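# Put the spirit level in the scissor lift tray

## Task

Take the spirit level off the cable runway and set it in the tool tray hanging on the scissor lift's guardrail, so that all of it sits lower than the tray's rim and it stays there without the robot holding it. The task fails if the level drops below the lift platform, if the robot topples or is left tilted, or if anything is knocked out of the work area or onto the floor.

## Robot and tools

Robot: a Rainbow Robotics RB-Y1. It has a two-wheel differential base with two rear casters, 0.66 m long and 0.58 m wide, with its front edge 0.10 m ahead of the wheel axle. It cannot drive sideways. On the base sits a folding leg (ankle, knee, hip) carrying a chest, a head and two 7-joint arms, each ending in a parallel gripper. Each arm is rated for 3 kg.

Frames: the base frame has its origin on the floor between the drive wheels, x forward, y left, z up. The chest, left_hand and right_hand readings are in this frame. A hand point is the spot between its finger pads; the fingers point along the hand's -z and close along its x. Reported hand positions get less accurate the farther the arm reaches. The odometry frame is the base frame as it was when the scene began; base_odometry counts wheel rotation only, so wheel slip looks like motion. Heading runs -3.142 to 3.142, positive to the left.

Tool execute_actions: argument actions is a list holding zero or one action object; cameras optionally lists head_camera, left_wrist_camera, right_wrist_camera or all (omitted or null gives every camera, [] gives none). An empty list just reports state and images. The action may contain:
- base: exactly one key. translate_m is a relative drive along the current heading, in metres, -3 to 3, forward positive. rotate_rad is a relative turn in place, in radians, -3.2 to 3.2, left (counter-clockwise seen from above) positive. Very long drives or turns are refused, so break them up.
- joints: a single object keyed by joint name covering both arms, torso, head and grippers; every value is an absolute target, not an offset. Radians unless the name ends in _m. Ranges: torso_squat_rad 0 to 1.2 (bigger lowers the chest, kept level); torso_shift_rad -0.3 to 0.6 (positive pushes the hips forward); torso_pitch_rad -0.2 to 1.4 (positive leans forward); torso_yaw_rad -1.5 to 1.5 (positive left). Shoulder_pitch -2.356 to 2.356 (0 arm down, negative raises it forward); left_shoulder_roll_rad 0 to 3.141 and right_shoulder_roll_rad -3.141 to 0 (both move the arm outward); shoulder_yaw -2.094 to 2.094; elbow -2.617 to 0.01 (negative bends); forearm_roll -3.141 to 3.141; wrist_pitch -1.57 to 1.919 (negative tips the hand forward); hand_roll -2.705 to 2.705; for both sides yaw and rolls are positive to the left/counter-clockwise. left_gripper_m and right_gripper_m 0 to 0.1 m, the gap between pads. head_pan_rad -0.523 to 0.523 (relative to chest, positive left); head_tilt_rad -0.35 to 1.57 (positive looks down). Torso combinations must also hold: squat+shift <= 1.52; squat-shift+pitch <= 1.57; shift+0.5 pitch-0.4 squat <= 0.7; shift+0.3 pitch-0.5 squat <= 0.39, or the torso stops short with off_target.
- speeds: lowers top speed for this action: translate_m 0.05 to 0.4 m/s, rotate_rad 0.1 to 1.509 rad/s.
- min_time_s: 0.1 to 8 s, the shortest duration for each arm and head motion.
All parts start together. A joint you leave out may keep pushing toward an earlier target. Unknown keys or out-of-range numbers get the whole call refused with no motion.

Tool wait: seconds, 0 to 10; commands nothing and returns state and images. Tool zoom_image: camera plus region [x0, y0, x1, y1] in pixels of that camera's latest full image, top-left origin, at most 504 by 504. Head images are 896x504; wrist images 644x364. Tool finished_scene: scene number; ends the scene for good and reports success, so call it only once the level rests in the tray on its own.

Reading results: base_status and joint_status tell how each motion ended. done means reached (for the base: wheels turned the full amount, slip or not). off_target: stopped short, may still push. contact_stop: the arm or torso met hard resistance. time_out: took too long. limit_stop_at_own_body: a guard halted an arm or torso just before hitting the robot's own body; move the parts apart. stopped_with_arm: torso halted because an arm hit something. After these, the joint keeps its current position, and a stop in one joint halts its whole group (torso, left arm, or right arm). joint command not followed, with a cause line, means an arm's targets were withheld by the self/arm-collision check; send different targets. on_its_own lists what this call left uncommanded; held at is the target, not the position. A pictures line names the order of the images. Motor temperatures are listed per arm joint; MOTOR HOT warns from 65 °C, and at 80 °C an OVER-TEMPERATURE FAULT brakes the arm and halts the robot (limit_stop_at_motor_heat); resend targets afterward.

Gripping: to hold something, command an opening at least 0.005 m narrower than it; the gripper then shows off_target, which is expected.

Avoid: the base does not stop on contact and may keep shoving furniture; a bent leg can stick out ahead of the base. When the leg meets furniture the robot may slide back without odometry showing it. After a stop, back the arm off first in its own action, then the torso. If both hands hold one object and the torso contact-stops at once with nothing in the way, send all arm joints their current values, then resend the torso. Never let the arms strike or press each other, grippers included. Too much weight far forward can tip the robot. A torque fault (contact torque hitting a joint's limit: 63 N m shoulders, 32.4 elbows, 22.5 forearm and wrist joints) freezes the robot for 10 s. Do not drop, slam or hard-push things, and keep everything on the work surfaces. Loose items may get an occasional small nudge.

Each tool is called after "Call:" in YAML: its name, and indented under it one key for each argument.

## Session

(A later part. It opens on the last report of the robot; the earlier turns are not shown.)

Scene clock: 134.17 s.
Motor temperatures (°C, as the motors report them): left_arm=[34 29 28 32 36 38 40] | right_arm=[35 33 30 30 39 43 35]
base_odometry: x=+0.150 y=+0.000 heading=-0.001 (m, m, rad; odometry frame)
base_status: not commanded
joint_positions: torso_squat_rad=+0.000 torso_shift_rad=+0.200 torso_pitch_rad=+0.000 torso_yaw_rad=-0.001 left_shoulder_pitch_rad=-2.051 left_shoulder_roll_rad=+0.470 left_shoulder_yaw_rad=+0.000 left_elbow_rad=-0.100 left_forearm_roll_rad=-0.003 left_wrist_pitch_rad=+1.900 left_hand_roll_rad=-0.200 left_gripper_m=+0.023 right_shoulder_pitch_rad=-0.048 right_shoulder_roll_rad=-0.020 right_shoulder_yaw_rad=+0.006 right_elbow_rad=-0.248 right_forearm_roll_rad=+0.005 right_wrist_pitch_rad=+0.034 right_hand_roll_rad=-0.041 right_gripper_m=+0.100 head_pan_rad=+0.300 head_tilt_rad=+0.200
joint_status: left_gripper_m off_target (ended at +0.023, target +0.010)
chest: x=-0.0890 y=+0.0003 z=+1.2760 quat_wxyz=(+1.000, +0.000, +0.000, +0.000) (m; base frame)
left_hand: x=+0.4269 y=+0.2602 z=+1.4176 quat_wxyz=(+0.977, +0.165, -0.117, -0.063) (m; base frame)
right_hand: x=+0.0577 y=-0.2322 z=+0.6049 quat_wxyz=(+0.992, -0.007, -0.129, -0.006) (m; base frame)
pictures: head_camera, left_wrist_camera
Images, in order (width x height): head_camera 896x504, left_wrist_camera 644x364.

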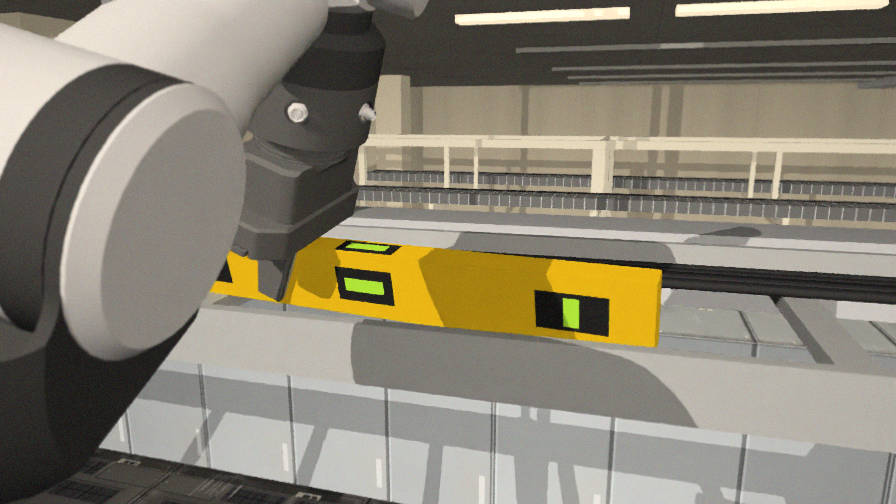

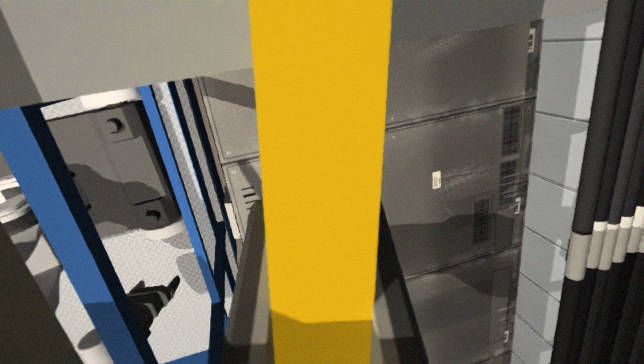

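Call:
execute_actions:
  actions:
    - {"joints":{"left_shoulder_pitch_rad":-2.3},"min_time_s":1.2}
  cameras: ["head_camera"]

Scene clock: 149.47 s.
Motor temperatures (°C, as the motors report them): left_arm=[34 29 28 32 36 38 40] | right_arm=[35 33 30 30 39 43 35]
base_odometry: x=+0.150 y=+0.000 heading=-0.001 (m, m, rad; odometry frame)
base_status: not commanded
joint_positions: torso_squat_rad=+0.000 torso_shift_rad=+0.200 torso_pitch_rad=+0.000 torso_yaw_rad=-0.001 left_shoulder_pitch_rad=-2.300 left_shoulder_roll_rad=+0.470 left_shoulder_yaw_rad=+0.000 left_elbow_rad=-0.100 left_forearm_roll_rad=-0.003 left_wrist_pitch_rad=+1.900 left_hand_roll_rad=-0.200 left_gripper_m=+0.023 right_shoulder_pitch_rad=-0.048 right_shoulder_roll_rad=-0.020 right_shoulder_yaw_rad=+0.006 right_elbow_rad=-0.248 right_forearm_roll_rad=+0.005 right_wrist_pitch_rad=+0.034 right_hand_roll_rad=-0.041 right_gripper_m=+0.100 head_pan_rad=+0.300 head_tilt_rad=+0.200
joint_status: all done
chest: x=-0.0889 y=+0.0003 z=+1.2760 quat_wxyz=(+1.000, +0.000, +0.000, +0.000) (m; base frame)
left_hand: x=+0.4001 y=+0.2172 z=+1.5358 quat_wxyz=(+0.953, +0.166, -0.237, -0.085) (m; base frame)
right_hand: x=+0.0576 y=-0.2322 z=+0.6049 quat_wxyz=(+0.992, -0.007, -0.129, -0.006) (m; base frame)
pictures: head_camera
Images, in order (width x height): head_camera 896x504.

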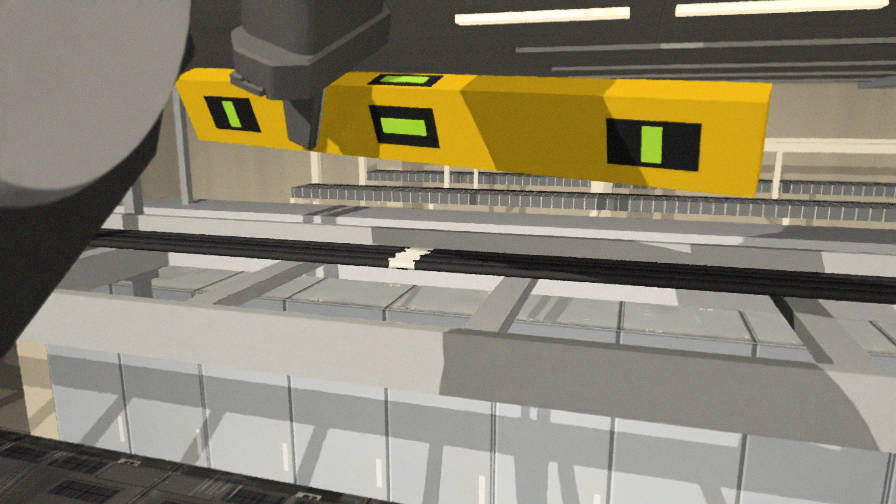

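Call:
execute_actions:
  actions:
    - {"joints":{"torso_shift_rad":0.0},"cameras":null}

Call:
execute_actions:
  actions:
    - {"joints":{"torso_shift_rad":0.0}}
  cameras: []

Call:
execute_actions:
  actions:
    - {"joints":{"torso_yaw_rad":-1.3,"left_hand_roll_rad":1.0,"head_pan_rad":0.2,"head_tilt_rad":0.7},"min_time_s":2.6}
  cameras: ["head_camera","left_wrist_camera"]


Scene clock: 158.20 s.
Motor temperatures (°C, as the motors report them): left_arm=[34 29 28 32 36 38 40] | right_arm=[35 33 30 30 39 43 35]
base_odometry: x=+0.150 y=+0.000 heading=-0.001 (m, m, rad; odometry frame)
base_status: not commanded
joint_positions: torso_squat_rad=+0.000 torso_shift_rad=+0.000 torso_pitch_rad=+0.000 torso_yaw_rad=-0.001 left_shoulder_pitch_rad=-2.300 left_shoulder_roll_rad=+0.470 left_shoulder_yaw_rad=+0.000 left_elbow_rad=-0.100 left_forearm_roll_rad=-0.003 left_wrist_pitch_rad=+1.900 left_hand_roll_rad=-0.200 left_gripper_m=+0.023 right_shoulder_pitch_rad=-0.048 right_shoulder_roll_rad=-0.020 right_shoulder_yaw_rad=+0.006 right_elbow_rad=-0.248 right_forearm_roll_rad=+0.005 right_wrist_pitch_rad=+0.034 right_hand_roll_rad=-0.041 right_gripper_m=+0.100 head_pan_rad=+0.300 head_tilt_rad=+0.200
joint_status: all done
chest: x=-0.2280 y=+0.0003 z=+1.2899 quat_wxyz=(+1.000, +0.000, +0.000, +0.000) (m; base frame)
left_hand: x=+0.2610 y=+0.2172 z=+1.5498 quat_wxyz=(+0.953, +0.166, -0.237, -0.085) (m; base frame)
right_hand: x=-0.0814 y=-0.2322 z=+0.6188 quat_wxyz=(+0.992, -0.007, -0.129, -0.006) (m; base frame)
pictures: none
No camera images: the call's "cameras" was empty. Leave "cameras" out to get every camera's image.

Scene clock: 161.40 s.
Motor temperatures (°C, as the motors report them): left_arm=[34 29 28 32 36 38 40] | right_arm=[35 33 30 30 39 43 35]
base_odometry: x=+0.150 y=+0.000 heading=-0.001 (m, m, rad; odometry frame)
base_status: not commanded
joint_positions: torso_squat_rad=+0.000 torso_shift_rad=+0.000 torso_pitch_rad=+0.000 torso_yaw_rad=-1.267 left_shoulder_pitch_rad=-2.300 left_shoulder_roll_rad=+0.470 left_shoulder_yaw_rad=+0.000 left_elbow_rad=-0.100 left_forearm_roll_rad=-0.003 left_wrist_pitch_rad=+1.900 left_hand_roll_rad=+1.000 left_gripper_m=+0.023 right_shoulder_pitch_rad=-0.048 right_shoulder_roll_rad=-0.020 right_shoulder_yaw_rad=+0.006 right_elbow_rad=-0.248 right_forearm_roll_rad=+0.005 right_wrist_pitch_rad=+0.034 right_hand_roll_rad=-0.041 right_gripper_m=+0.100 head_pan_rad=+0.200 head_tilt_rad=+0.700
joint_status: torso_yaw_rad limit_stop_at_own_body (moved -1.267 of -1.299); the others done
on_its_own: torso_yaw_rad is held at -1.267, not at your -1.300, since a limit_stop_at_own_body
chest: x=-0.2279 y=+0.0004 z=+1.2899 quat_wxyz=(+0.806, +0.000, +0.000, -0.592) (m; base frame)
left_hand: x=+0.1253 y=-0.4012 z=+1.5497 quat_wxyz=(+0.950, -0.169, -0.235, -0.117) (m; base frame)
right_hand: x=-0.4061 y=-0.2091 z=+0.6189 quat_wxyz=(+0.795, -0.082, -0.100, -0.592) (m; base frame)
pictures: head_camera, left_wrist_camera
Images, in order (width x height): head_camera 896x504, left_wrist_camera 644x364.

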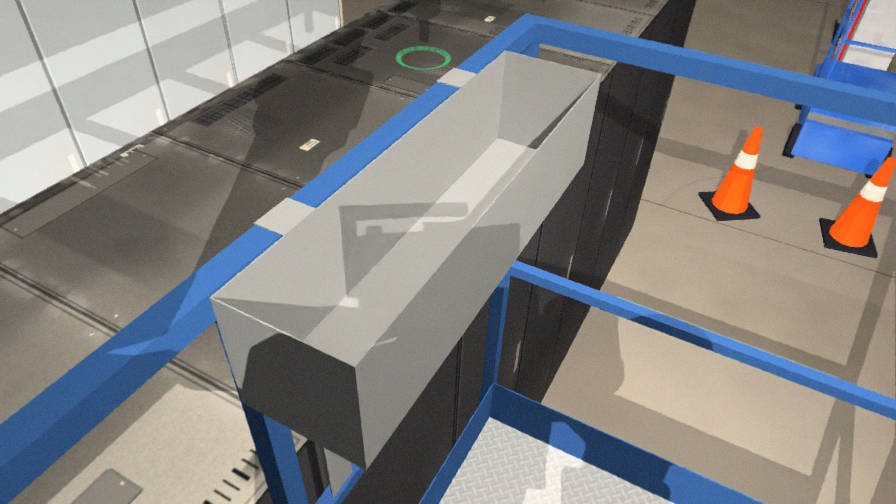

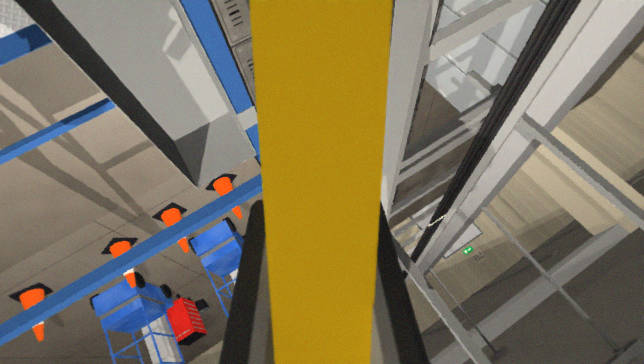

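Call:
execute_actions:
  actions:
    - {"joints":{"head_pan_rad":-0.52,"head_tilt_rad":0.9}}
  cameras: ["head_camera"]

Scene clock: 189.07 s.
Motor temperatures (°C, as the motors report them): left_arm=[34 29 28 32 36 38 40] | right_arm=[35 33 30 31 39 43 35]
base_odometry: x=+0.150 y=+0.000 heading=-0.001 (m, m, rad; odometry frame)
base_status: not commanded
joint_positions: torso_squat_rad=+0.000 torso_shift_rad=+0.000 torso_pitch_rad=+0.000 torso_yaw_rad=-1.267 left_shoulder_pitch_rad=-2.300 left_shoulder_roll_rad=+0.470 left_shoulder_yaw_rad=+0.000 left_elbow_rad=-0.100 left_forearm_roll_rad=-0.003 left_wrist_pitch_rad=+1.900 left_hand_roll_rad=+1.000 left_gripper_m=+0.023 right_shoulder_pitch_rad=-0.048 right_shoulder_roll_rad=-0.020 right_shoulder_yaw_rad=+0.006 right_elbow_rad=-0.248 right_forearm_roll_rad=+0.005 right_wrist_pitch_rad=+0.034 right_hand_roll_rad=-0.041 right_gripper_m=+0.100 head_pan_rad=-0.520 head_tilt_rad=+0.900
joint_status: all done
on_its_own: torso_yaw_rad is held at -1.267, not at your -1.300, since a limit_stop_at_own_body
chest: x=-0.2279 y=+0.0004 z=+1.2899 quat_wxyz=(+0.806, +0.000, +0.000, -0.592) (m; base frame)
left_hand: x=+0.1253 y=-0.4012 z=+1.5497 quat_wxyz=(+0.950, -0.169, -0.235, -0.117) (m; base frame)
right_hand: x=-0.4061 y=-0.2091 z=+0.6189 quat_wxyz=(+0.795, -0.082, -0.100, -0.592) (m; base frame)
pictures: head_camera
Images, in order (width x height): head_camera 896x504.

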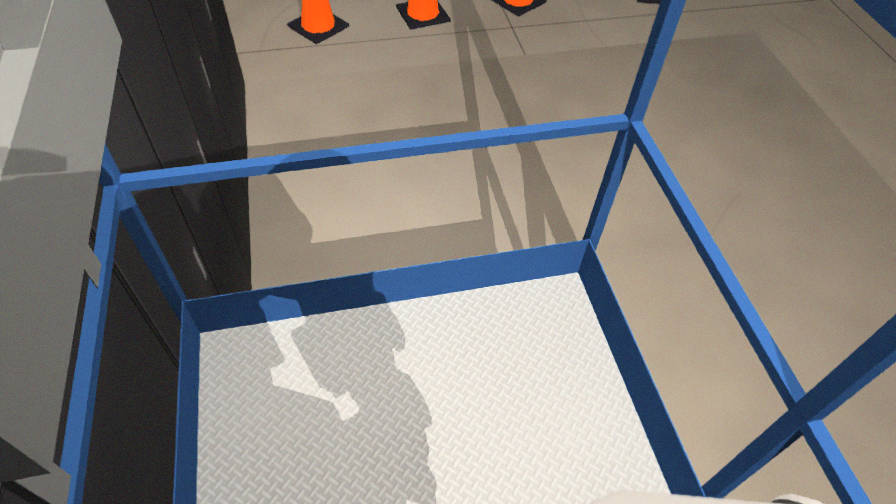

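Call:
execute_actions:
  actions:
    - {"joints":{"right_shoulder_roll_rad":-0.25,"right_elbow_rad":-0.1}}
  cameras: []

Call:
execute_actions:
  actions:
    - {"joints":{"torso_yaw_rad":-1.49,"left_hand_roll_rad":1.45,"head_pan_rad":0.3,"head_tilt_rad":0.6,"left_shoulder_pitch_rad":-1.9,"left_shoulder_roll_rad":0.2,"left_wrist_pitch_rad":1.75},"min_time_s":1.5}
  cameras: ["head_camera","left_wrist_camera"]

Scene clock: 205.60 s.
Motor temperatures (°C, as the motors report them): left_arm=[34 29 28 32 36 38 40] | right_arm=[35 33 30 31 39 43 35]
base_odometry: x=+0.150 y=+0.000 heading=-0.001 (m, m, rad; odometry frame)
base_status: not commanded
joint_positions: torso_squat_rad=+0.000 torso_shift_rad=+0.000 torso_pitch_rad=+0.000 torso_yaw_rad=-1.267 left_shoulder_pitch_rad=-2.300 left_shoulder_roll_rad=+0.470 left_shoulder_yaw_rad=+0.000 left_elbow_rad=-0.100 left_forearm_roll_rad=-0.003 left_wrist_pitch_rad=+1.900 left_hand_roll_rad=+1.000 left_gripper_m=+0.023 right_shoulder_pitch_rad=-0.048 right_shoulder_roll_rad=-0.250 right_shoulder_yaw_rad=+0.006 right_elbow_rad=-0.100 right_forearm_roll_rad=+0.005 right_wrist_pitch_rad=+0.034 right_hand_roll_rad=-0.041 right_gripper_m=+0.100 head_pan_rad=-0.520 head_tilt_rad=+0.900
joint_status: all done
on_its_own: torso_yaw_rad is held at -1.267, not at your -1.300, since a limit_stop_at_own_body
chest: x=-0.2279 y=+0.0004 z=+1.2899 quat_wxyz=(+0.806, +0.000, +0.000, -0.592) (m; base frame)
left_hand: x=+0.1254 y=-0.4012 z=+1.5498 quat_wxyz=(+0.950, -0.169, -0.235, -0.117) (m; base frame)
right_hand: x=-0.5945 y=-0.1952 z=+0.6326 quat_wxyz=(+0.795, -0.134, +0.027, -0.591) (m; base frame)
pictures: none
No camera images: the call's "cameras" was empty. Leave "cameras" out to get every camera's image.

Scene clock: 207.40 s.
Motor temperatures (°C, as the motors report them): left_arm=[34 29 28 32 36 38 40] | right_arm=[35 33 30 31 39 43 35]
base_odometry: x=+0.150 y=+0.000 heading=-0.001 (m, m, rad; odometry frame)
base_status: not commanded
joint_positions: torso_squat_rad=+0.000 torso_shift_rad=+0.000 torso_pitch_rad=+0.000 torso_yaw_rad=-1.490 left_shoulder_pitch_rad=-1.900 left_shoulder_roll_rad=+0.200 left_shoulder_yaw_rad=+0.000 left_elbow_rad=-0.100 left_forearm_roll_rad=-0.003 left_wrist_pitch_rad=+1.750 left_hand_roll_rad=+1.450 left_gripper_m=+0.023 right_shoulder_pitch_rad=-0.048 right_shoulder_roll_rad=-0.250 right_shoulder_yaw_rad=+0.006 right_elbow_rad=-0.100 right_forearm_roll_rad=+0.005 right_wrist_pitch_rad=+0.034 right_hand_roll_rad=-0.041 right_gripper_m=+0.100 head_pan_rad=+0.300 head_tilt_rad=+0.600
joint_status: all done
chest: x=-0.2279 y=+0.0004 z=+1.2899 quat_wxyz=(+0.735, +0.000, +0.000, -0.678) (m; base frame)
left_hand: x=-0.0256 y=-0.5336 z=+1.3176 quat_wxyz=(+0.969, -0.091, -0.198, -0.112) (m; base frame)
right_hand: x=-0.6286 y=-0.1094 z=+0.6326 quat_wxyz=(+0.724, -0.130, +0.041, -0.676) (m; base frame)
pictures: head_camera, left_wrist_camera
Images, in order (width x height): head_camera 896x504, left_wrist_camera 644x364.

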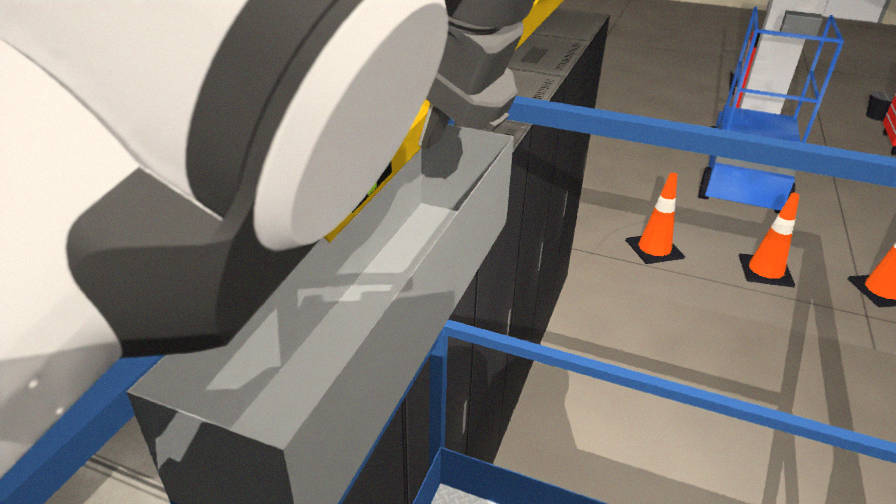

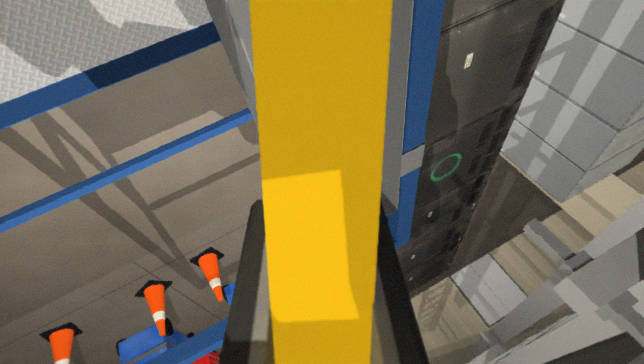

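Call:
execute_actions:
  actions:
    - {"joints":{"left_forearm_roll_rad":0.4,"left_shoulder_pitch_rad":-2.0,"left_wrist_pitch_rad":1.9,"left_shoulder_roll_rad":0.3},"min_time_s":1.2}
  cameras: []

Call:
execute_actions:
  actions:
    - {"joints":{"torso_shift_rad":0.2}}
  cameras: ["head_camera","left_wrist_camera"]

Scene clock: 219.60 s.
Motor temperatures (°C, as the motors report them): left_arm=[34 29 28 32 36 38 40] | right_arm=[35 33 30 30 39 43 35]
base_odometry: x=+0.150 y=+0.000 heading=-0.001 (m, m, rad; odometry frame)
base_status: not commanded
joint_positions: torso_squat_rad=+0.000 torso_shift_rad=+0.000 torso_pitch_rad=+0.000 torso_yaw_rad=-1.490 left_shoulder_pitch_rad=-2.000 left_shoulder_roll_rad=+0.300 left_shoulder_yaw_rad=+0.000 left_elbow_rad=-0.100 left_forearm_roll_rad=+0.400 left_wrist_pitch_rad=+1.900 left_hand_roll_rad=+1.450 left_gripper_m=+0.023 right_shoulder_pitch_rad=-0.048 right_shoulder_roll_rad=-0.250 right_shoulder_yaw_rad=+0.006 right_elbow_rad=-0.100 right_forearm_roll_rad=+0.005 right_wrist_pitch_rad=+0.034 right_hand_roll_rad=-0.041 right_gripper_m=+0.100 head_pan_rad=+0.300 head_tilt_rad=+0.600
joint_status: all done
chest: x=-0.2279 y=+0.0004 z=+1.2899 quat_wxyz=(+0.735, +0.000, +0.000, -0.678) (m; base frame)
left_hand: x=-0.0803 y=-0.4968 z=+1.3632 quat_wxyz=(+0.987, -0.073, -0.006, -0.140) (m; base frame)
right_hand: x=-0.6286 y=-0.1094 z=+0.6326 quat_wxyz=(+0.724, -0.130, +0.041, -0.676) (m; base frame)
pictures: none
No camera images: the call's "cameras" was empty. Leave "cameras" out to get every camera's image.

Scene clock: 221.70 s.
Motor temperatures (°C, as the motors report them): left_arm=[34 29 28 32 36 38 40] | right_arm=[35 33 30 30 39 43 35]
base_odometry: x=+0.150 y=+0.000 heading=-0.001 (m, m, rad; odometry frame)
base_status: not commanded
joint_positions: torso_squat_rad=+0.000 torso_shift_rad=+0.200 torso_pitch_rad=+0.001 torso_yaw_rad=-1.490 left_shoulder_pitch_rad=-2.000 left_shoulder_roll_rad=+0.300 left_shoulder_yaw_rad=+0.000 left_elbow_rad=-0.100 left_forearm_roll_rad=+0.400 left_wrist_pitch_rad=+1.900 left_hand_roll_rad=+1.450 left_gripper_m=+0.023 right_shoulder_pitch_rad=-0.048 right_shoulder_roll_rad=-0.250 right_shoulder_yaw_rad=+0.006 right_elbow_rad=-0.100 right_forearm_roll_rad=+0.005 right_wrist_pitch_rad=+0.034 right_hand_roll_rad=-0.041 right_gripper_m=+0.100 head_pan_rad=+0.300 head_tilt_rad=+0.600
joint_status: all done
chest: x=-0.0887 y=+0.0004 z=+1.2760 quat_wxyz=(+0.735, +0.000, +0.000, -0.678) (m; base frame)
left_hand: x=+0.0589 y=-0.4968 z=+1.3492 quat_wxyz=(+0.987, -0.073, -0.006, -0.140) (m; base frame)
right_hand: x=-0.4895 y=-0.1094 z=+0.6187 quat_wxyz=(+0.724, -0.130, +0.041, -0.676) (m; base frame)
pictures: head_camera, left_wrist_camera
Images, in order (width x height): head_camera 896x504, left_wrist_camera 644x364.

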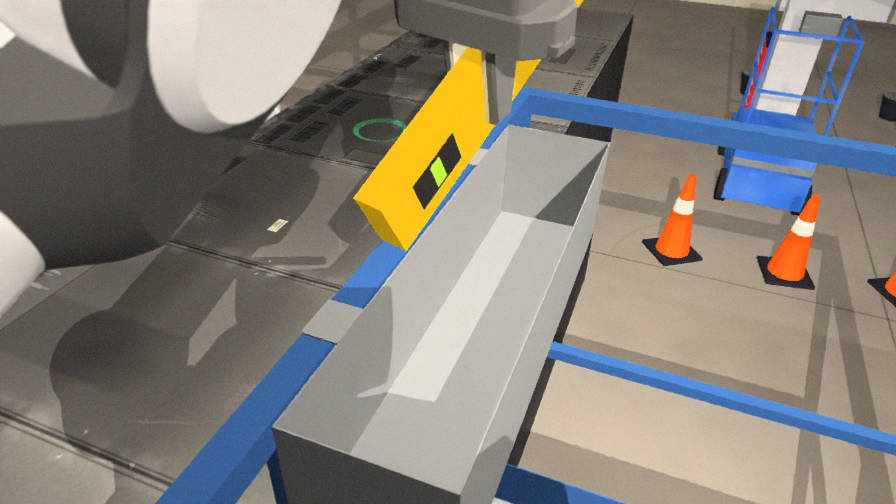

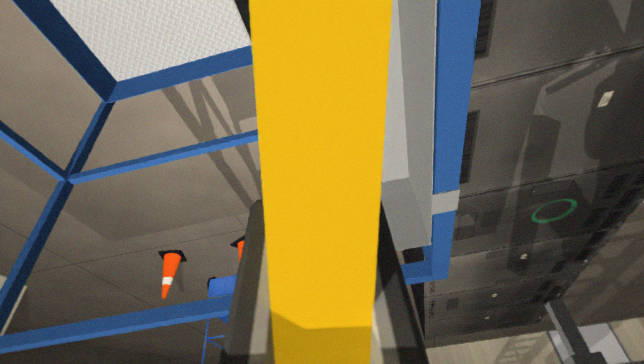

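Call:
execute_actions:
  actions:
    - {"joints":{"left_hand_roll_rad":1.68,"left_shoulder_pitch_rad":-1.85,"head_tilt_rad":0.7},"min_time_s":1.2}
  cameras: ["head_camera","left_wrist_camera"]

Scene clock: 235.70 s.
Motor temperatures (°C, as the motors report them): left_arm=[34 29 28 32 36 38 40] | right_arm=[35 33 30 30 39 43 35]
base_odometry: x=+0.150 y=+0.000 heading=-0.001 (m, m, rad; odometry frame)
base_status: not commanded
joint_positions: torso_squat_rad=+0.000 torso_shift_rad=+0.200 torso_pitch_rad=+0.001 torso_yaw_rad=-1.490 left_shoulder_pitch_rad=-1.850 left_shoulder_roll_rad=+0.300 left_shoulder_yaw_rad=+0.000 left_elbow_rad=-0.100 left_forearm_roll_rad=+0.400 left_wrist_pitch_rad=+1.900 left_hand_roll_rad=+1.680 left_gripper_m=+0.023 right_shoulder_pitch_rad=-0.048 right_shoulder_roll_rad=-0.250 right_shoulder_yaw_rad=+0.006 right_elbow_rad=-0.100 right_forearm_roll_rad=+0.005 right_wrist_pitch_rad=+0.034 right_hand_roll_rad=-0.041 right_gripper_m=+0.100 head_pan_rad=+0.300 head_tilt_rad=+0.700
joint_status: all done
chest: x=-0.0887 y=+0.0004 z=+1.2760 quat_wxyz=(+0.735, +0.000, +0.000, -0.678) (m; base frame)
left_hand: x=+0.0846 y=-0.4938 z=+1.2778 quat_wxyz=(+1.000, -0.003, +0.008, +0.000) (m; base frame)
right_hand: x=-0.4895 y=-0.1094 z=+0.6187 quat_wxyz=(+0.724, -0.130, +0.041, -0.676) (m; base frame)
pictures: head_camera, left_wrist_camera
Images, in order (width x height): head_camera 896x504, left_wrist_camera 644x364.

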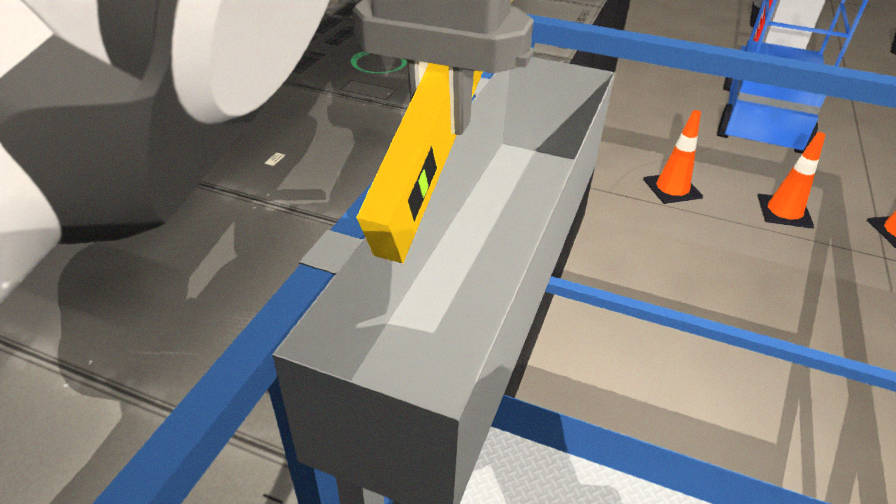

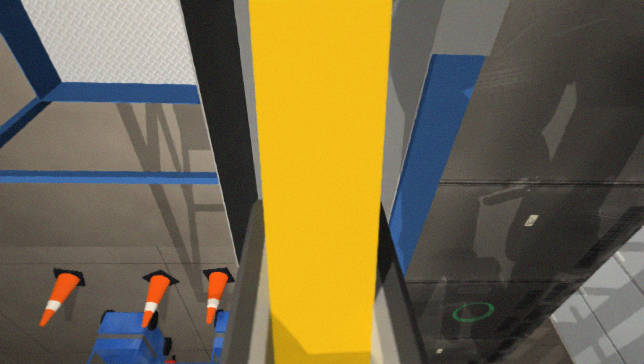

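Call:
execute_actions:
  actions:
    - {"joints":{"left_shoulder_pitch_rad":-1.7,"left_shoulder_roll_rad":0.26},"min_time_s":1.2}
  cameras: ["head_camera","left_wrist_camera"]

Scene clock: 245.17 s.
Motor temperatures (°C, as the motors report them): left_arm=[34 29 28 32 36 38 40] | right_arm=[35 33 30 30 39 43 35]
base_odometry: x=+0.150 y=+0.000 heading=-0.001 (m, m, rad; odometry frame)
base_status: not commanded
joint_positions: torso_squat_rad=+0.000 torso_shift_rad=+0.200 torso_pitch_rad=+0.001 torso_yaw_rad=-1.490 left_shoulder_pitch_rad=-1.700 left_shoulder_roll_rad=+0.260 left_shoulder_yaw_rad=+0.000 left_elbow_rad=-0.100 left_forearm_roll_rad=+0.400 left_wrist_pitch_rad=+1.900 left_hand_roll_rad=+1.680 left_gripper_m=+0.023 right_shoulder_pitch_rad=-0.048 right_shoulder_roll_rad=-0.250 right_shoulder_yaw_rad=+0.006 right_elbow_rad=-0.100 right_forearm_roll_rad=+0.005 right_wrist_pitch_rad=+0.034 right_hand_roll_rad=-0.041 right_gripper_m=+0.100 head_pan_rad=+0.300 head_tilt_rad=+0.700
joint_status: all done
chest: x=-0.0887 y=+0.0004 z=+1.2760 quat_wxyz=(+0.735, +0.000, +0.000, -0.678) (m; base frame)
left_hand: x=+0.0917 y=-0.4764 z=+1.2002 quat_wxyz=(+0.997, +0.074, +0.010, +0.009) (m; base frame)
right_hand: x=-0.4895 y=-0.1094 z=+0.6187 quat_wxyz=(+0.724, -0.130, +0.041, -0.676) (m; base frame)
pictures: head_camera, left_wrist_camera
Images, in order (width x height): head_camera 896x504, left_wrist_camera 644x364.

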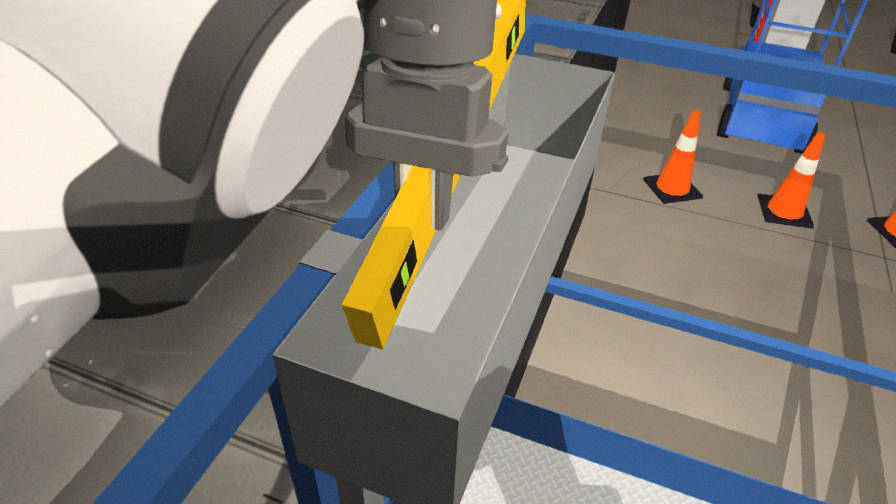

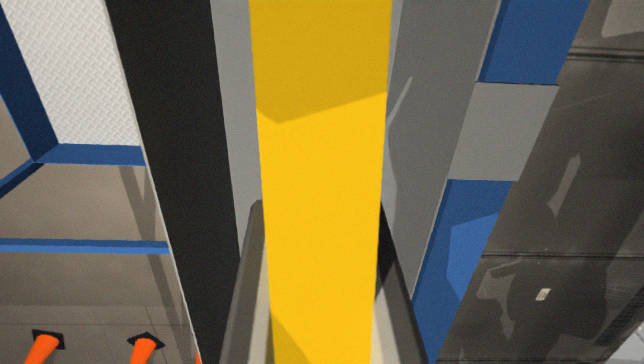

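Call:
execute_actions:
  actions:
    - {"joints":{"left_shoulder_pitch_rad":-1.63,"left_elbow_rad":-0.02,"left_shoulder_roll_rad":0.25},"min_time_s":1.2}
  cameras: ["head_camera","left_wrist_camera"]

Scene clock: 250.90 s.
Motor temperatures (°C, as the motors report them): left_arm=[34 29 28 32 36 38 40] | right_arm=[35 33 30 30 39 43 35]
base_odometry: x=+0.150 y=+0.000 heading=-0.001 (m, m, rad; odometry frame)
base_status: not commanded
joint_positions: torso_squat_rad=+0.000 torso_shift_rad=+0.200 torso_pitch_rad=+0.001 torso_yaw_rad=-1.490 left_shoulder_pitch_rad=-1.631 left_shoulder_roll_rad=+0.251 left_shoulder_yaw_rad=+0.000 left_elbow_rad=-0.020 left_forearm_roll_rad=+0.400 left_wrist_pitch_rad=+1.900 left_hand_roll_rad=+1.680 left_gripper_m=+0.022 right_shoulder_pitch_rad=-0.048 right_shoulder_roll_rad=-0.250 right_shoulder_yaw_rad=+0.006 right_elbow_rad=-0.100 right_forearm_roll_rad=+0.005 right_wrist_pitch_rad=+0.034 right_hand_roll_rad=-0.041 right_gripper_m=+0.100 head_pan_rad=+0.300 head_tilt_rad=+0.700
joint_status: all done
chest: x=-0.0887 y=+0.0004 z=+1.2760 quat_wxyz=(+0.735, +0.000, +0.000, -0.678) (m; base frame)
left_hand: x=+0.1040 y=-0.4481 z=+1.1522 quat_wxyz=(+0.989, +0.144, +0.012, +0.030) (m; base frame)
right_hand: x=-0.4895 y=-0.1094 z=+0.6187 quat_wxyz=(+0.724, -0.130, +0.041, -0.676) (m; base frame)
pictures: head_camera, left_wrist_camera
Images, in order (width x height): head_camera 896x504, left_wrist_camera 644x364.

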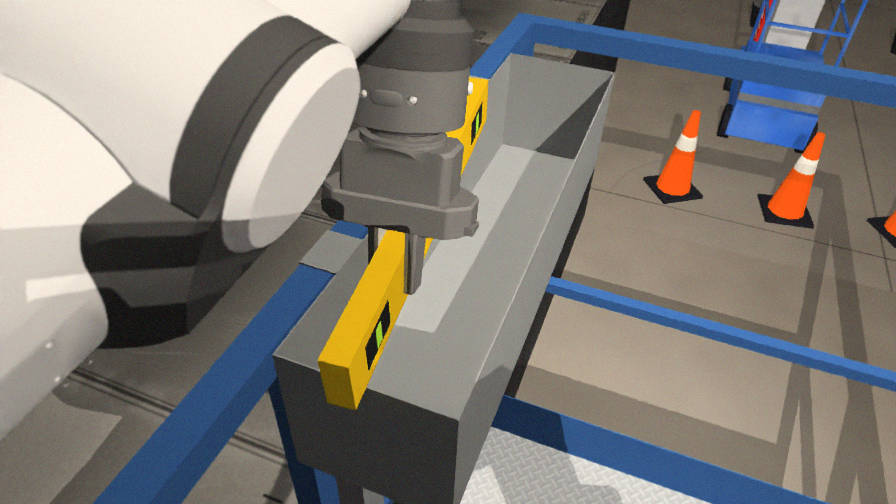

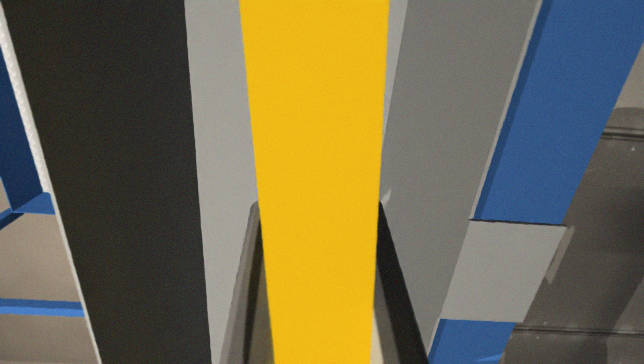

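Call:
execute_actions:
  actions:
    - {"joints":{"left_shoulder_pitch_rad":-1.9},"min_time_s":1}
  cameras: []

Call:
execute_actions:
  actions:
    - {"base":{"translate_m":-0.18}}
  cameras: []

Call:
execute_actions:
  actions:
    - {"base":{"rotate_rad":-0.6},"speeds":{"rotate_rad":0.5}}
  cameras: []

Call:
execute_actions:
  actions:
    - {"base":{"translate_m":0.15}}
  cameras: []

Call:
execute_actions:
  actions:
    - {"base":{"rotate_rad":0.6},"speeds":{"rotate_rad":0.5}}
  cameras: ["head_camera","left_wrist_camera"]

Scene clock: 261.73 s.
Motor temperatures (°C, as the motors report them): left_arm=[34 29 28 32 36 38 40] | right_arm=[35 33 30 30 39 43 35]
base_odometry: x=+0.150 y=+0.000 heading=-0.001 (m, m, rad; odometry frame)
base_status: not commanded
joint_positions: torso_squat_rad=+0.000 torso_shift_rad=+0.200 torso_pitch_rad=+0.001 torso_yaw_rad=-1.490 left_shoulder_pitch_rad=-1.900 left_shoulder_roll_rad=+0.250 left_shoulder_yaw_rad=+0.000 left_elbow_rad=-0.020 left_forearm_roll_rad=+0.400 left_wrist_pitch_rad=+1.900 left_hand_roll_rad=+1.680 left_gripper_m=+0.022 right_shoulder_pitch_rad=-0.048 right_shoulder_roll_rad=-0.250 right_shoulder_yaw_rad=+0.006 right_elbow_rad=-0.100 right_forearm_roll_rad=+0.005 right_wrist_pitch_rad=+0.034 right_hand_roll_rad=-0.041 right_gripper_m=+0.100 head_pan_rad=+0.300 head_tilt_rad=+0.700
joint_status: all done
chest: x=-0.0888 y=+0.0004 z=+1.2760 quat_wxyz=(+0.735, +0.000, +0.000, -0.678) (m; base frame)
left_hand: x=+0.0622 y=-0.4799 z=+1.2732 quat_wxyz=(+1.000, +0.019, -0.001, -0.015) (m; base frame)
right_hand: x=-0.4895 y=-0.1094 z=+0.6187 quat_wxyz=(+0.724, -0.130, +0.041, -0.676) (m; base frame)
pictures: none
No camera images: the call's "cameras" was empty. Leave "cameras" out to get every camera's image.

Scene clock: 263.43 s.
Motor temperatures (°C, as the motors report them): left_arm=[34 29 28 32 36 38 40] | right_arm=[35 33 30 30 39 43 35]
base_odometry: x=-0.030 y=+0.000 heading=-0.001 (m, m, rad; odometry frame)
base_status: done
joint_positions: torso_squat_rad=+0.000 torso_shift_rad=+0.200 torso_pitch_rad=+0.000 torso_yaw_rad=-1.490 left_shoulder_pitch_rad=-1.900 left_shoulder_roll_rad=+0.250 left_shoulder_yaw_rad=+0.000 left_elbow_rad=-0.020 left_forearm_roll_rad=+0.400 left_wrist_pitch_rad=+1.900 left_hand_roll_rad=+1.680 left_gripper_m=+0.022 right_shoulder_pitch_rad=-0.048 right_shoulder_roll_rad=-0.250 right_shoulder_yaw_rad=+0.006 right_elbow_rad=-0.100 right_forearm_roll_rad=+0.005 right_wrist_pitch_rad=+0.034 right_hand_roll_rad=-0.041 right_gripper_m=+0.100 head_pan_rad=+0.300 head_tilt_rad=+0.700
joint_status: not commanded
chest: x=-0.0889 y=+0.0004 z=+1.2760 quat_wxyz=(+0.735, +0.000, +0.000, -0.678) (m; base frame)
left_hand: x=+0.0619 y=-0.4799 z=+1.2732 quat_wxyz=(+1.000, +0.019, -0.001, -0.016) (m; base frame)
right_hand: x=-0.4895 y=-0.1094 z=+0.6186 quat_wxyz=(+0.724, -0.130, +0.041, -0.676) (m; base frame)
pictures: none
No camera images: the call's "cameras" was empty. Leave "cameras" out to get every camera's image.

Scene clock: 265.97 s.
Motor temperatures (°C, as the motors report them): left_arm=[34 29 28 32 36 38 40] | right_arm=[35 33 30 30 39 43 35]
base_odometry: x=-0.030 y=+0.000 heading=-0.601 (m, m, rad; odometry frame)
base_status: done
joint_positions: torso_squat_rad=+0.000 torso_shift_rad=+0.200 torso_pitch_rad=+0.000 torso_yaw_rad=-1.490 left_shoulder_pitch_rad=-1.900 left_shoulder_roll_rad=+0.250 left_shoulder_yaw_rad=+0.000 left_elbow_rad=-0.020 left_forearm_roll_rad=+0.400 left_wrist_pitch_rad=+1.900 left_hand_roll_rad=+1.680 left_gripper_m=+0.022 right_shoulder_pitch_rad=-0.048 right_shoulder_roll_rad=-0.250 right_shoulder_yaw_rad=+0.006 right_elbow_rad=-0.100 right_forearm_roll_rad=+0.005 right_wrist_pitch_rad=+0.034 right_hand_roll_rad=-0.041 right_gripper_m=+0.100 head_pan_rad=+0.300 head_tilt_rad=+0.700
joint_status: not commanded
chest: x=-0.0889 y=+0.0004 z=+1.2760 quat_wxyz=(+0.735, +0.000, +0.000, -0.678) (m; base frame)
left_hand: x=+0.0620 y=-0.4799 z=+1.2732 quat_wxyz=(+1.000, +0.019, -0.001, -0.016) (m; base frame)
right_hand: x=-0.4895 y=-0.1094 z=+0.6186 quat_wxyz=(+0.724, -0.130, +0.041, -0.676) (m; base frame)
pictures: none
No camera images: the call's "cameras" was empty. Leave "cameras" out to get every camera's image.

Scene clock: 268.27 s.
Motor temperatures (°C, as the motors report them): left_arm=[34 29 28 32 36 38 40] | right_arm=[35 33 30 30 39 43 35]
base_odometry: x=+0.093 y=-0.084 heading=-0.599 (m, m, rad; odometry frame)
base_status: done
joint_positions: torso_squat_rad=+0.000 torso_shift_rad=+0.200 torso_pitch_rad=+0.000 torso_yaw_rad=-1.490 left_shoulder_pitch_rad=-1.900 left_shoulder_roll_rad=+0.250 left_shoulder_yaw_rad=+0.000 left_elbow_rad=-0.020 left_forearm_roll_rad=+0.400 left_wrist_pitch_rad=+1.900 left_hand_roll_rad=+1.680 left_gripper_m=+0.022 right_shoulder_pitch_rad=-0.048 right_shoulder_roll_rad=-0.250 right_shoulder_yaw_rad=+0.006 right_elbow_rad=-0.100 right_forearm_roll_rad=+0.005 right_wrist_pitch_rad=+0.034 right_hand_roll_rad=-0.041 right_gripper_m=+0.100 head_pan_rad=+0.300 head_tilt_rad=+0.700
joint_status: not commanded
chest: x=-0.0888 y=+0.0004 z=+1.2760 quat_wxyz=(+0.735, +0.000, +0.000, -0.678) (m; base frame)
left_hand: x=+0.0621 y=-0.4799 z=+1.2731 quat_wxyz=(+1.000, +0.020, -0.001, -0.016) (m; base frame)
right_hand: x=-0.4894 y=-0.1095 z=+0.6187 quat_wxyz=(+0.724, -0.130, +0.041, -0.676) (m; base frame)
pictures: none
No camera images: the call's "cameras" was empty. Leave "cameras" out to get every camera's image.

Scene clock: 270.80 s.
Motor temperatures (°C, as the motors report them): left_arm=[34 29 28 32 36 38 40] | right_arm=[35 33 30 30 39 43 35]
base_odometry: x=+0.093 y=-0.084 heading=+0.001 (m, m, rad; odometry frame)
base_status: done
joint_positions: torso_squat_rad=+0.000 torso_shift_rad=+0.200 torso_pitch_rad=+0.000 torso_yaw_rad=-1.490 left_shoulder_pitch_rad=-1.900 left_shoulder_roll_rad=+0.250 left_shoulder_yaw_rad=+0.000 left_elbow_rad=-0.020 left_forearm_roll_rad=+0.400 left_wrist_pitch_rad=+1.900 left_hand_roll_rad=+1.680 left_gripper_m=+0.022 right_shoulder_pitch_rad=-0.048 right_shoulder_roll_rad=-0.250 right_shoulder_yaw_rad=+0.006 right_elbow_rad=-0.100 right_forearm_roll_rad=+0.005 right_wrist_pitch_rad=+0.034 right_hand_roll_rad=-0.041 right_gripper_m=+0.100 head_pan_rad=+0.300 head_tilt_rad=+0.700
joint_status: not commanded
chest: x=-0.0888 y=+0.0004 z=+1.2760 quat_wxyz=(+0.735, +0.000, +0.000, -0.678) (m; base frame)
left_hand: x=+0.0620 y=-0.4799 z=+1.2731 quat_wxyz=(+1.000, +0.020, -0.001, -0.016) (m; base frame)
right_hand: x=-0.4894 y=-0.1095 z=+0.6187 quat_wxyz=(+0.724, -0.130, +0.041, -0.676) (m; base frame)
pictures: head_camera, left_wrist_camera
Images, in order (width x height): head_camera 896x504, left_wrist_camera 644x364.

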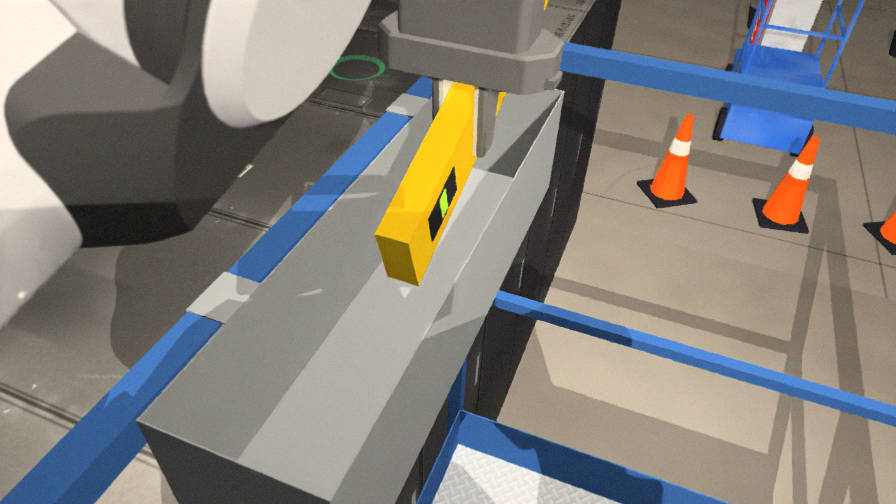

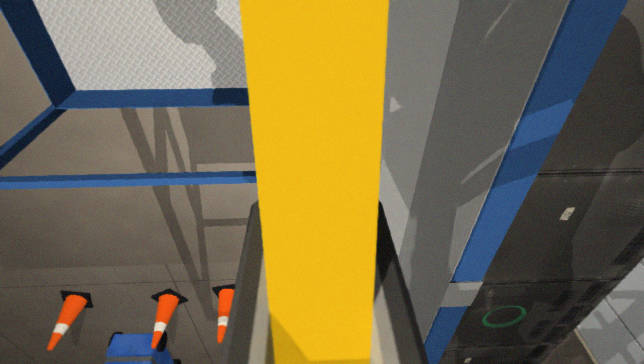

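Call:
execute_actions:
  actions:
    - {"base":{"translate_m":0.057},"speeds":{"translate_m":0.1}}
  cameras: []

Call:
execute_actions:
  actions:
    - {"joints":{"left_shoulder_pitch_rad":-1.67,"head_tilt_rad":0.6},"min_time_s":1.2}
  cameras: ["head_camera","left_wrist_camera"]

Scene clock: 277.33 s.
Motor temperatures (°C, as the motors report them): left_arm=[34 29 28 32 36 38 40] | right_arm=[35 33 30 30 39 43 35]
base_odometry: x=+0.150 y=-0.084 heading=+0.001 (m, m, rad; odometry frame)
base_status: done
joint_positions: torso_squat_rad=+0.000 torso_shift_rad=+0.200 torso_pitch_rad=+0.001 torso_yaw_rad=-1.490 left_shoulder_pitch_rad=-1.900 left_shoulder_roll_rad=+0.250 left_shoulder_yaw_rad=+0.000 left_elbow_rad=-0.020 left_forearm_roll_rad=+0.400 left_wrist_pitch_rad=+1.900 left_hand_roll_rad=+1.680 left_gripper_m=+0.022 right_shoulder_pitch_rad=-0.048 right_shoulder_roll_rad=-0.250 right_shoulder_yaw_rad=+0.006 right_elbow_rad=-0.100 right_forearm_roll_rad=+0.005 right_wrist_pitch_rad=+0.034 right_hand_roll_rad=-0.041 right_gripper_m=+0.100 head_pan_rad=+0.300 head_tilt_rad=+0.700
joint_status: not commanded
chest: x=-0.0887 y=+0.0004 z=+1.2760 quat_wxyz=(+0.735, +0.000, +0.000, -0.678) (m; base frame)
left_hand: x=+0.0622 y=-0.4799 z=+1.2731 quat_wxyz=(+1.000, +0.020, -0.001, -0.016) (m; base frame)
right_hand: x=-0.4893 y=-0.1094 z=+0.6187 quat_wxyz=(+0.724, -0.130, +0.041, -0.676) (m; base frame)
pictures: none
No camera images: the call's "cameras" was empty. Leave "cameras" out to get every camera's image.

Scene clock: 278.83 s.
Motor temperatures (°C, as the motors report them): left_arm=[34 29 28 32 36 38 40] | right_arm=[35 33 30 30 39 43 35]
base_odometry: x=+0.150 y=-0.084 heading=+0.001 (m, m, rad; odometry frame)
base_status: not commanded
joint_positions: torso_squat_rad=+0.000 torso_shift_rad=+0.200 torso_pitch_rad=+0.001 torso_yaw_rad=-1.490 left_shoulder_pitch_rad=-1.670 left_shoulder_roll_rad=+0.250 left_shoulder_yaw_rad=+0.000 left_elbow_rad=-0.020 left_forearm_roll_rad=+0.400 left_wrist_pitch_rad=+1.900 left_hand_roll_rad=+1.680 left_gripper_m=+0.022 right_shoulder_pitch_rad=-0.048 right_shoulder_roll_rad=-0.250 right_shoulder_yaw_rad=+0.006 right_elbow_rad=-0.100 right_forearm_roll_rad=+0.005 right_wrist_pitch_rad=+0.034 right_hand_roll_rad=-0.041 right_gripper_m=+0.100 head_pan_rad=+0.300 head_tilt_rad=+0.600
joint_status: all done
chest: x=-0.0887 y=+0.0004 z=+1.2760 quat_wxyz=(+0.735, +0.000, +0.000, -0.678) (m; base frame)
left_hand: x=+0.0980 y=-0.4548 z=+1.1690 quat_wxyz=(+0.992, +0.127, +0.010, +0.023) (m; base frame)
right_hand: x=-0.4893 y=-0.1094 z=+0.6187 quat_wxyz=(+0.724, -0.130, +0.041, -0.676) (m; base frame)
pictures: head_camera, left_wrist_camera
Images, in order (width x height): head_camera 896x504, left_wrist_camera 644x364.

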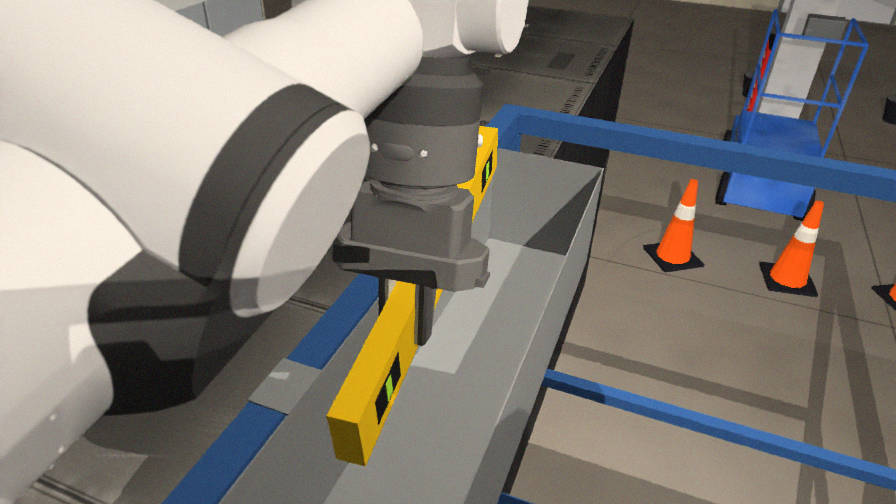

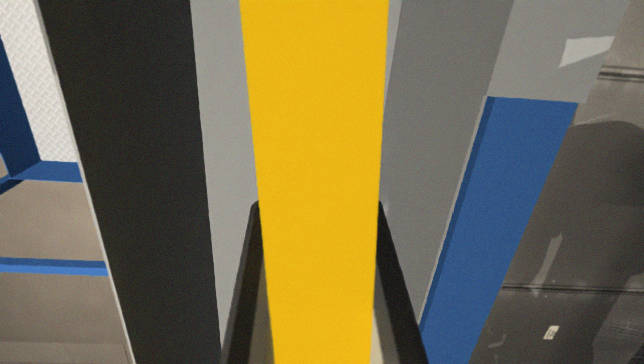

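Call:
execute_actions:
  actions:
    - {"joints":{"left_shoulder_pitch_rad":-1.54,"left_shoulder_roll_rad":0.24},"min_time_s":1.2}
  cameras: ["head_camera","left_wrist_camera"]

Scene clock: 283.53 s.
Motor temperatures (°C, as the motors report them): left_arm=[34 29 28 32 36 38 40] | right_arm=[35 33 30 30 39 43 35]
base_odometry: x=+0.150 y=-0.084 heading=+0.001 (m, m, rad; odometry frame)
base_status: not commanded
joint_positions: torso_squat_rad=+0.000 torso_shift_rad=+0.200 torso_pitch_rad=+0.001 torso_yaw_rad=-1.490 left_shoulder_pitch_rad=-1.541 left_shoulder_roll_rad=+0.240 left_shoulder_yaw_rad=+0.000 left_elbow_rad=-0.020 left_forearm_roll_rad=+0.400 left_wrist_pitch_rad=+1.900 left_hand_roll_rad=+1.680 left_gripper_m=+0.022 right_shoulder_pitch_rad=-0.048 right_shoulder_roll_rad=-0.250 right_shoulder_yaw_rad=+0.006 right_elbow_rad=-0.100 right_forearm_roll_rad=+0.005 right_wrist_pitch_rad=+0.034 right_hand_roll_rad=-0.041 right_gripper_m=+0.100 head_pan_rad=+0.300 head_tilt_rad=+0.600
joint_status: all done
chest: x=-0.0887 y=+0.0004 z=+1.2760 quat_wxyz=(+0.735, +0.000, +0.000, -0.678) (m; base frame)
left_hand: x=+0.1121 y=-0.4287 z=+1.1118 quat_wxyz=(+0.981, +0.188, +0.016, +0.041) (m; base frame)
right_hand: x=-0.4893 y=-0.1094 z=+0.6187 quat_wxyz=(+0.724, -0.130, +0.041, -0.676) (m; base frame)
pictures: head_camera, left_wrist_camera
Images, in order (width x height): head_camera 896x504, left_wrist_camera 644x364.

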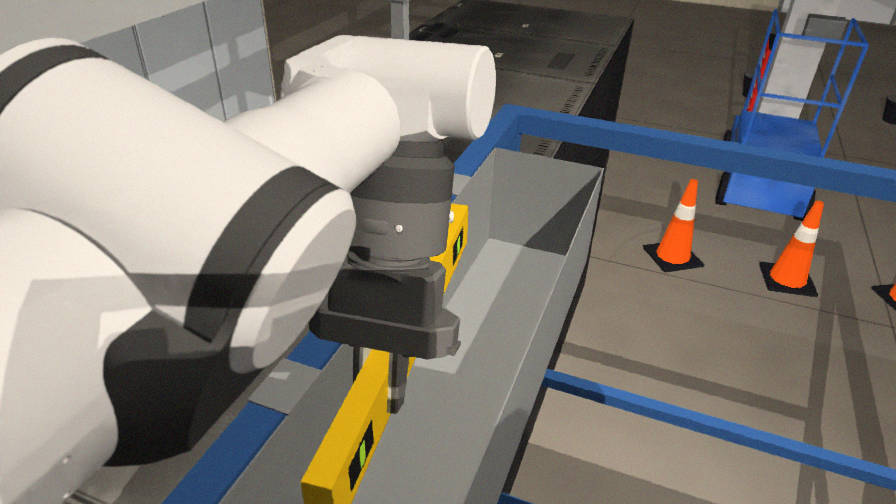

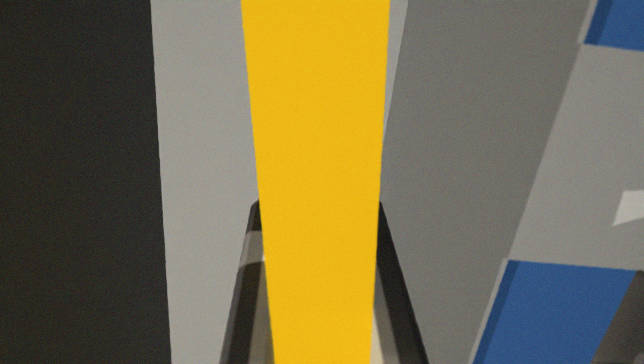

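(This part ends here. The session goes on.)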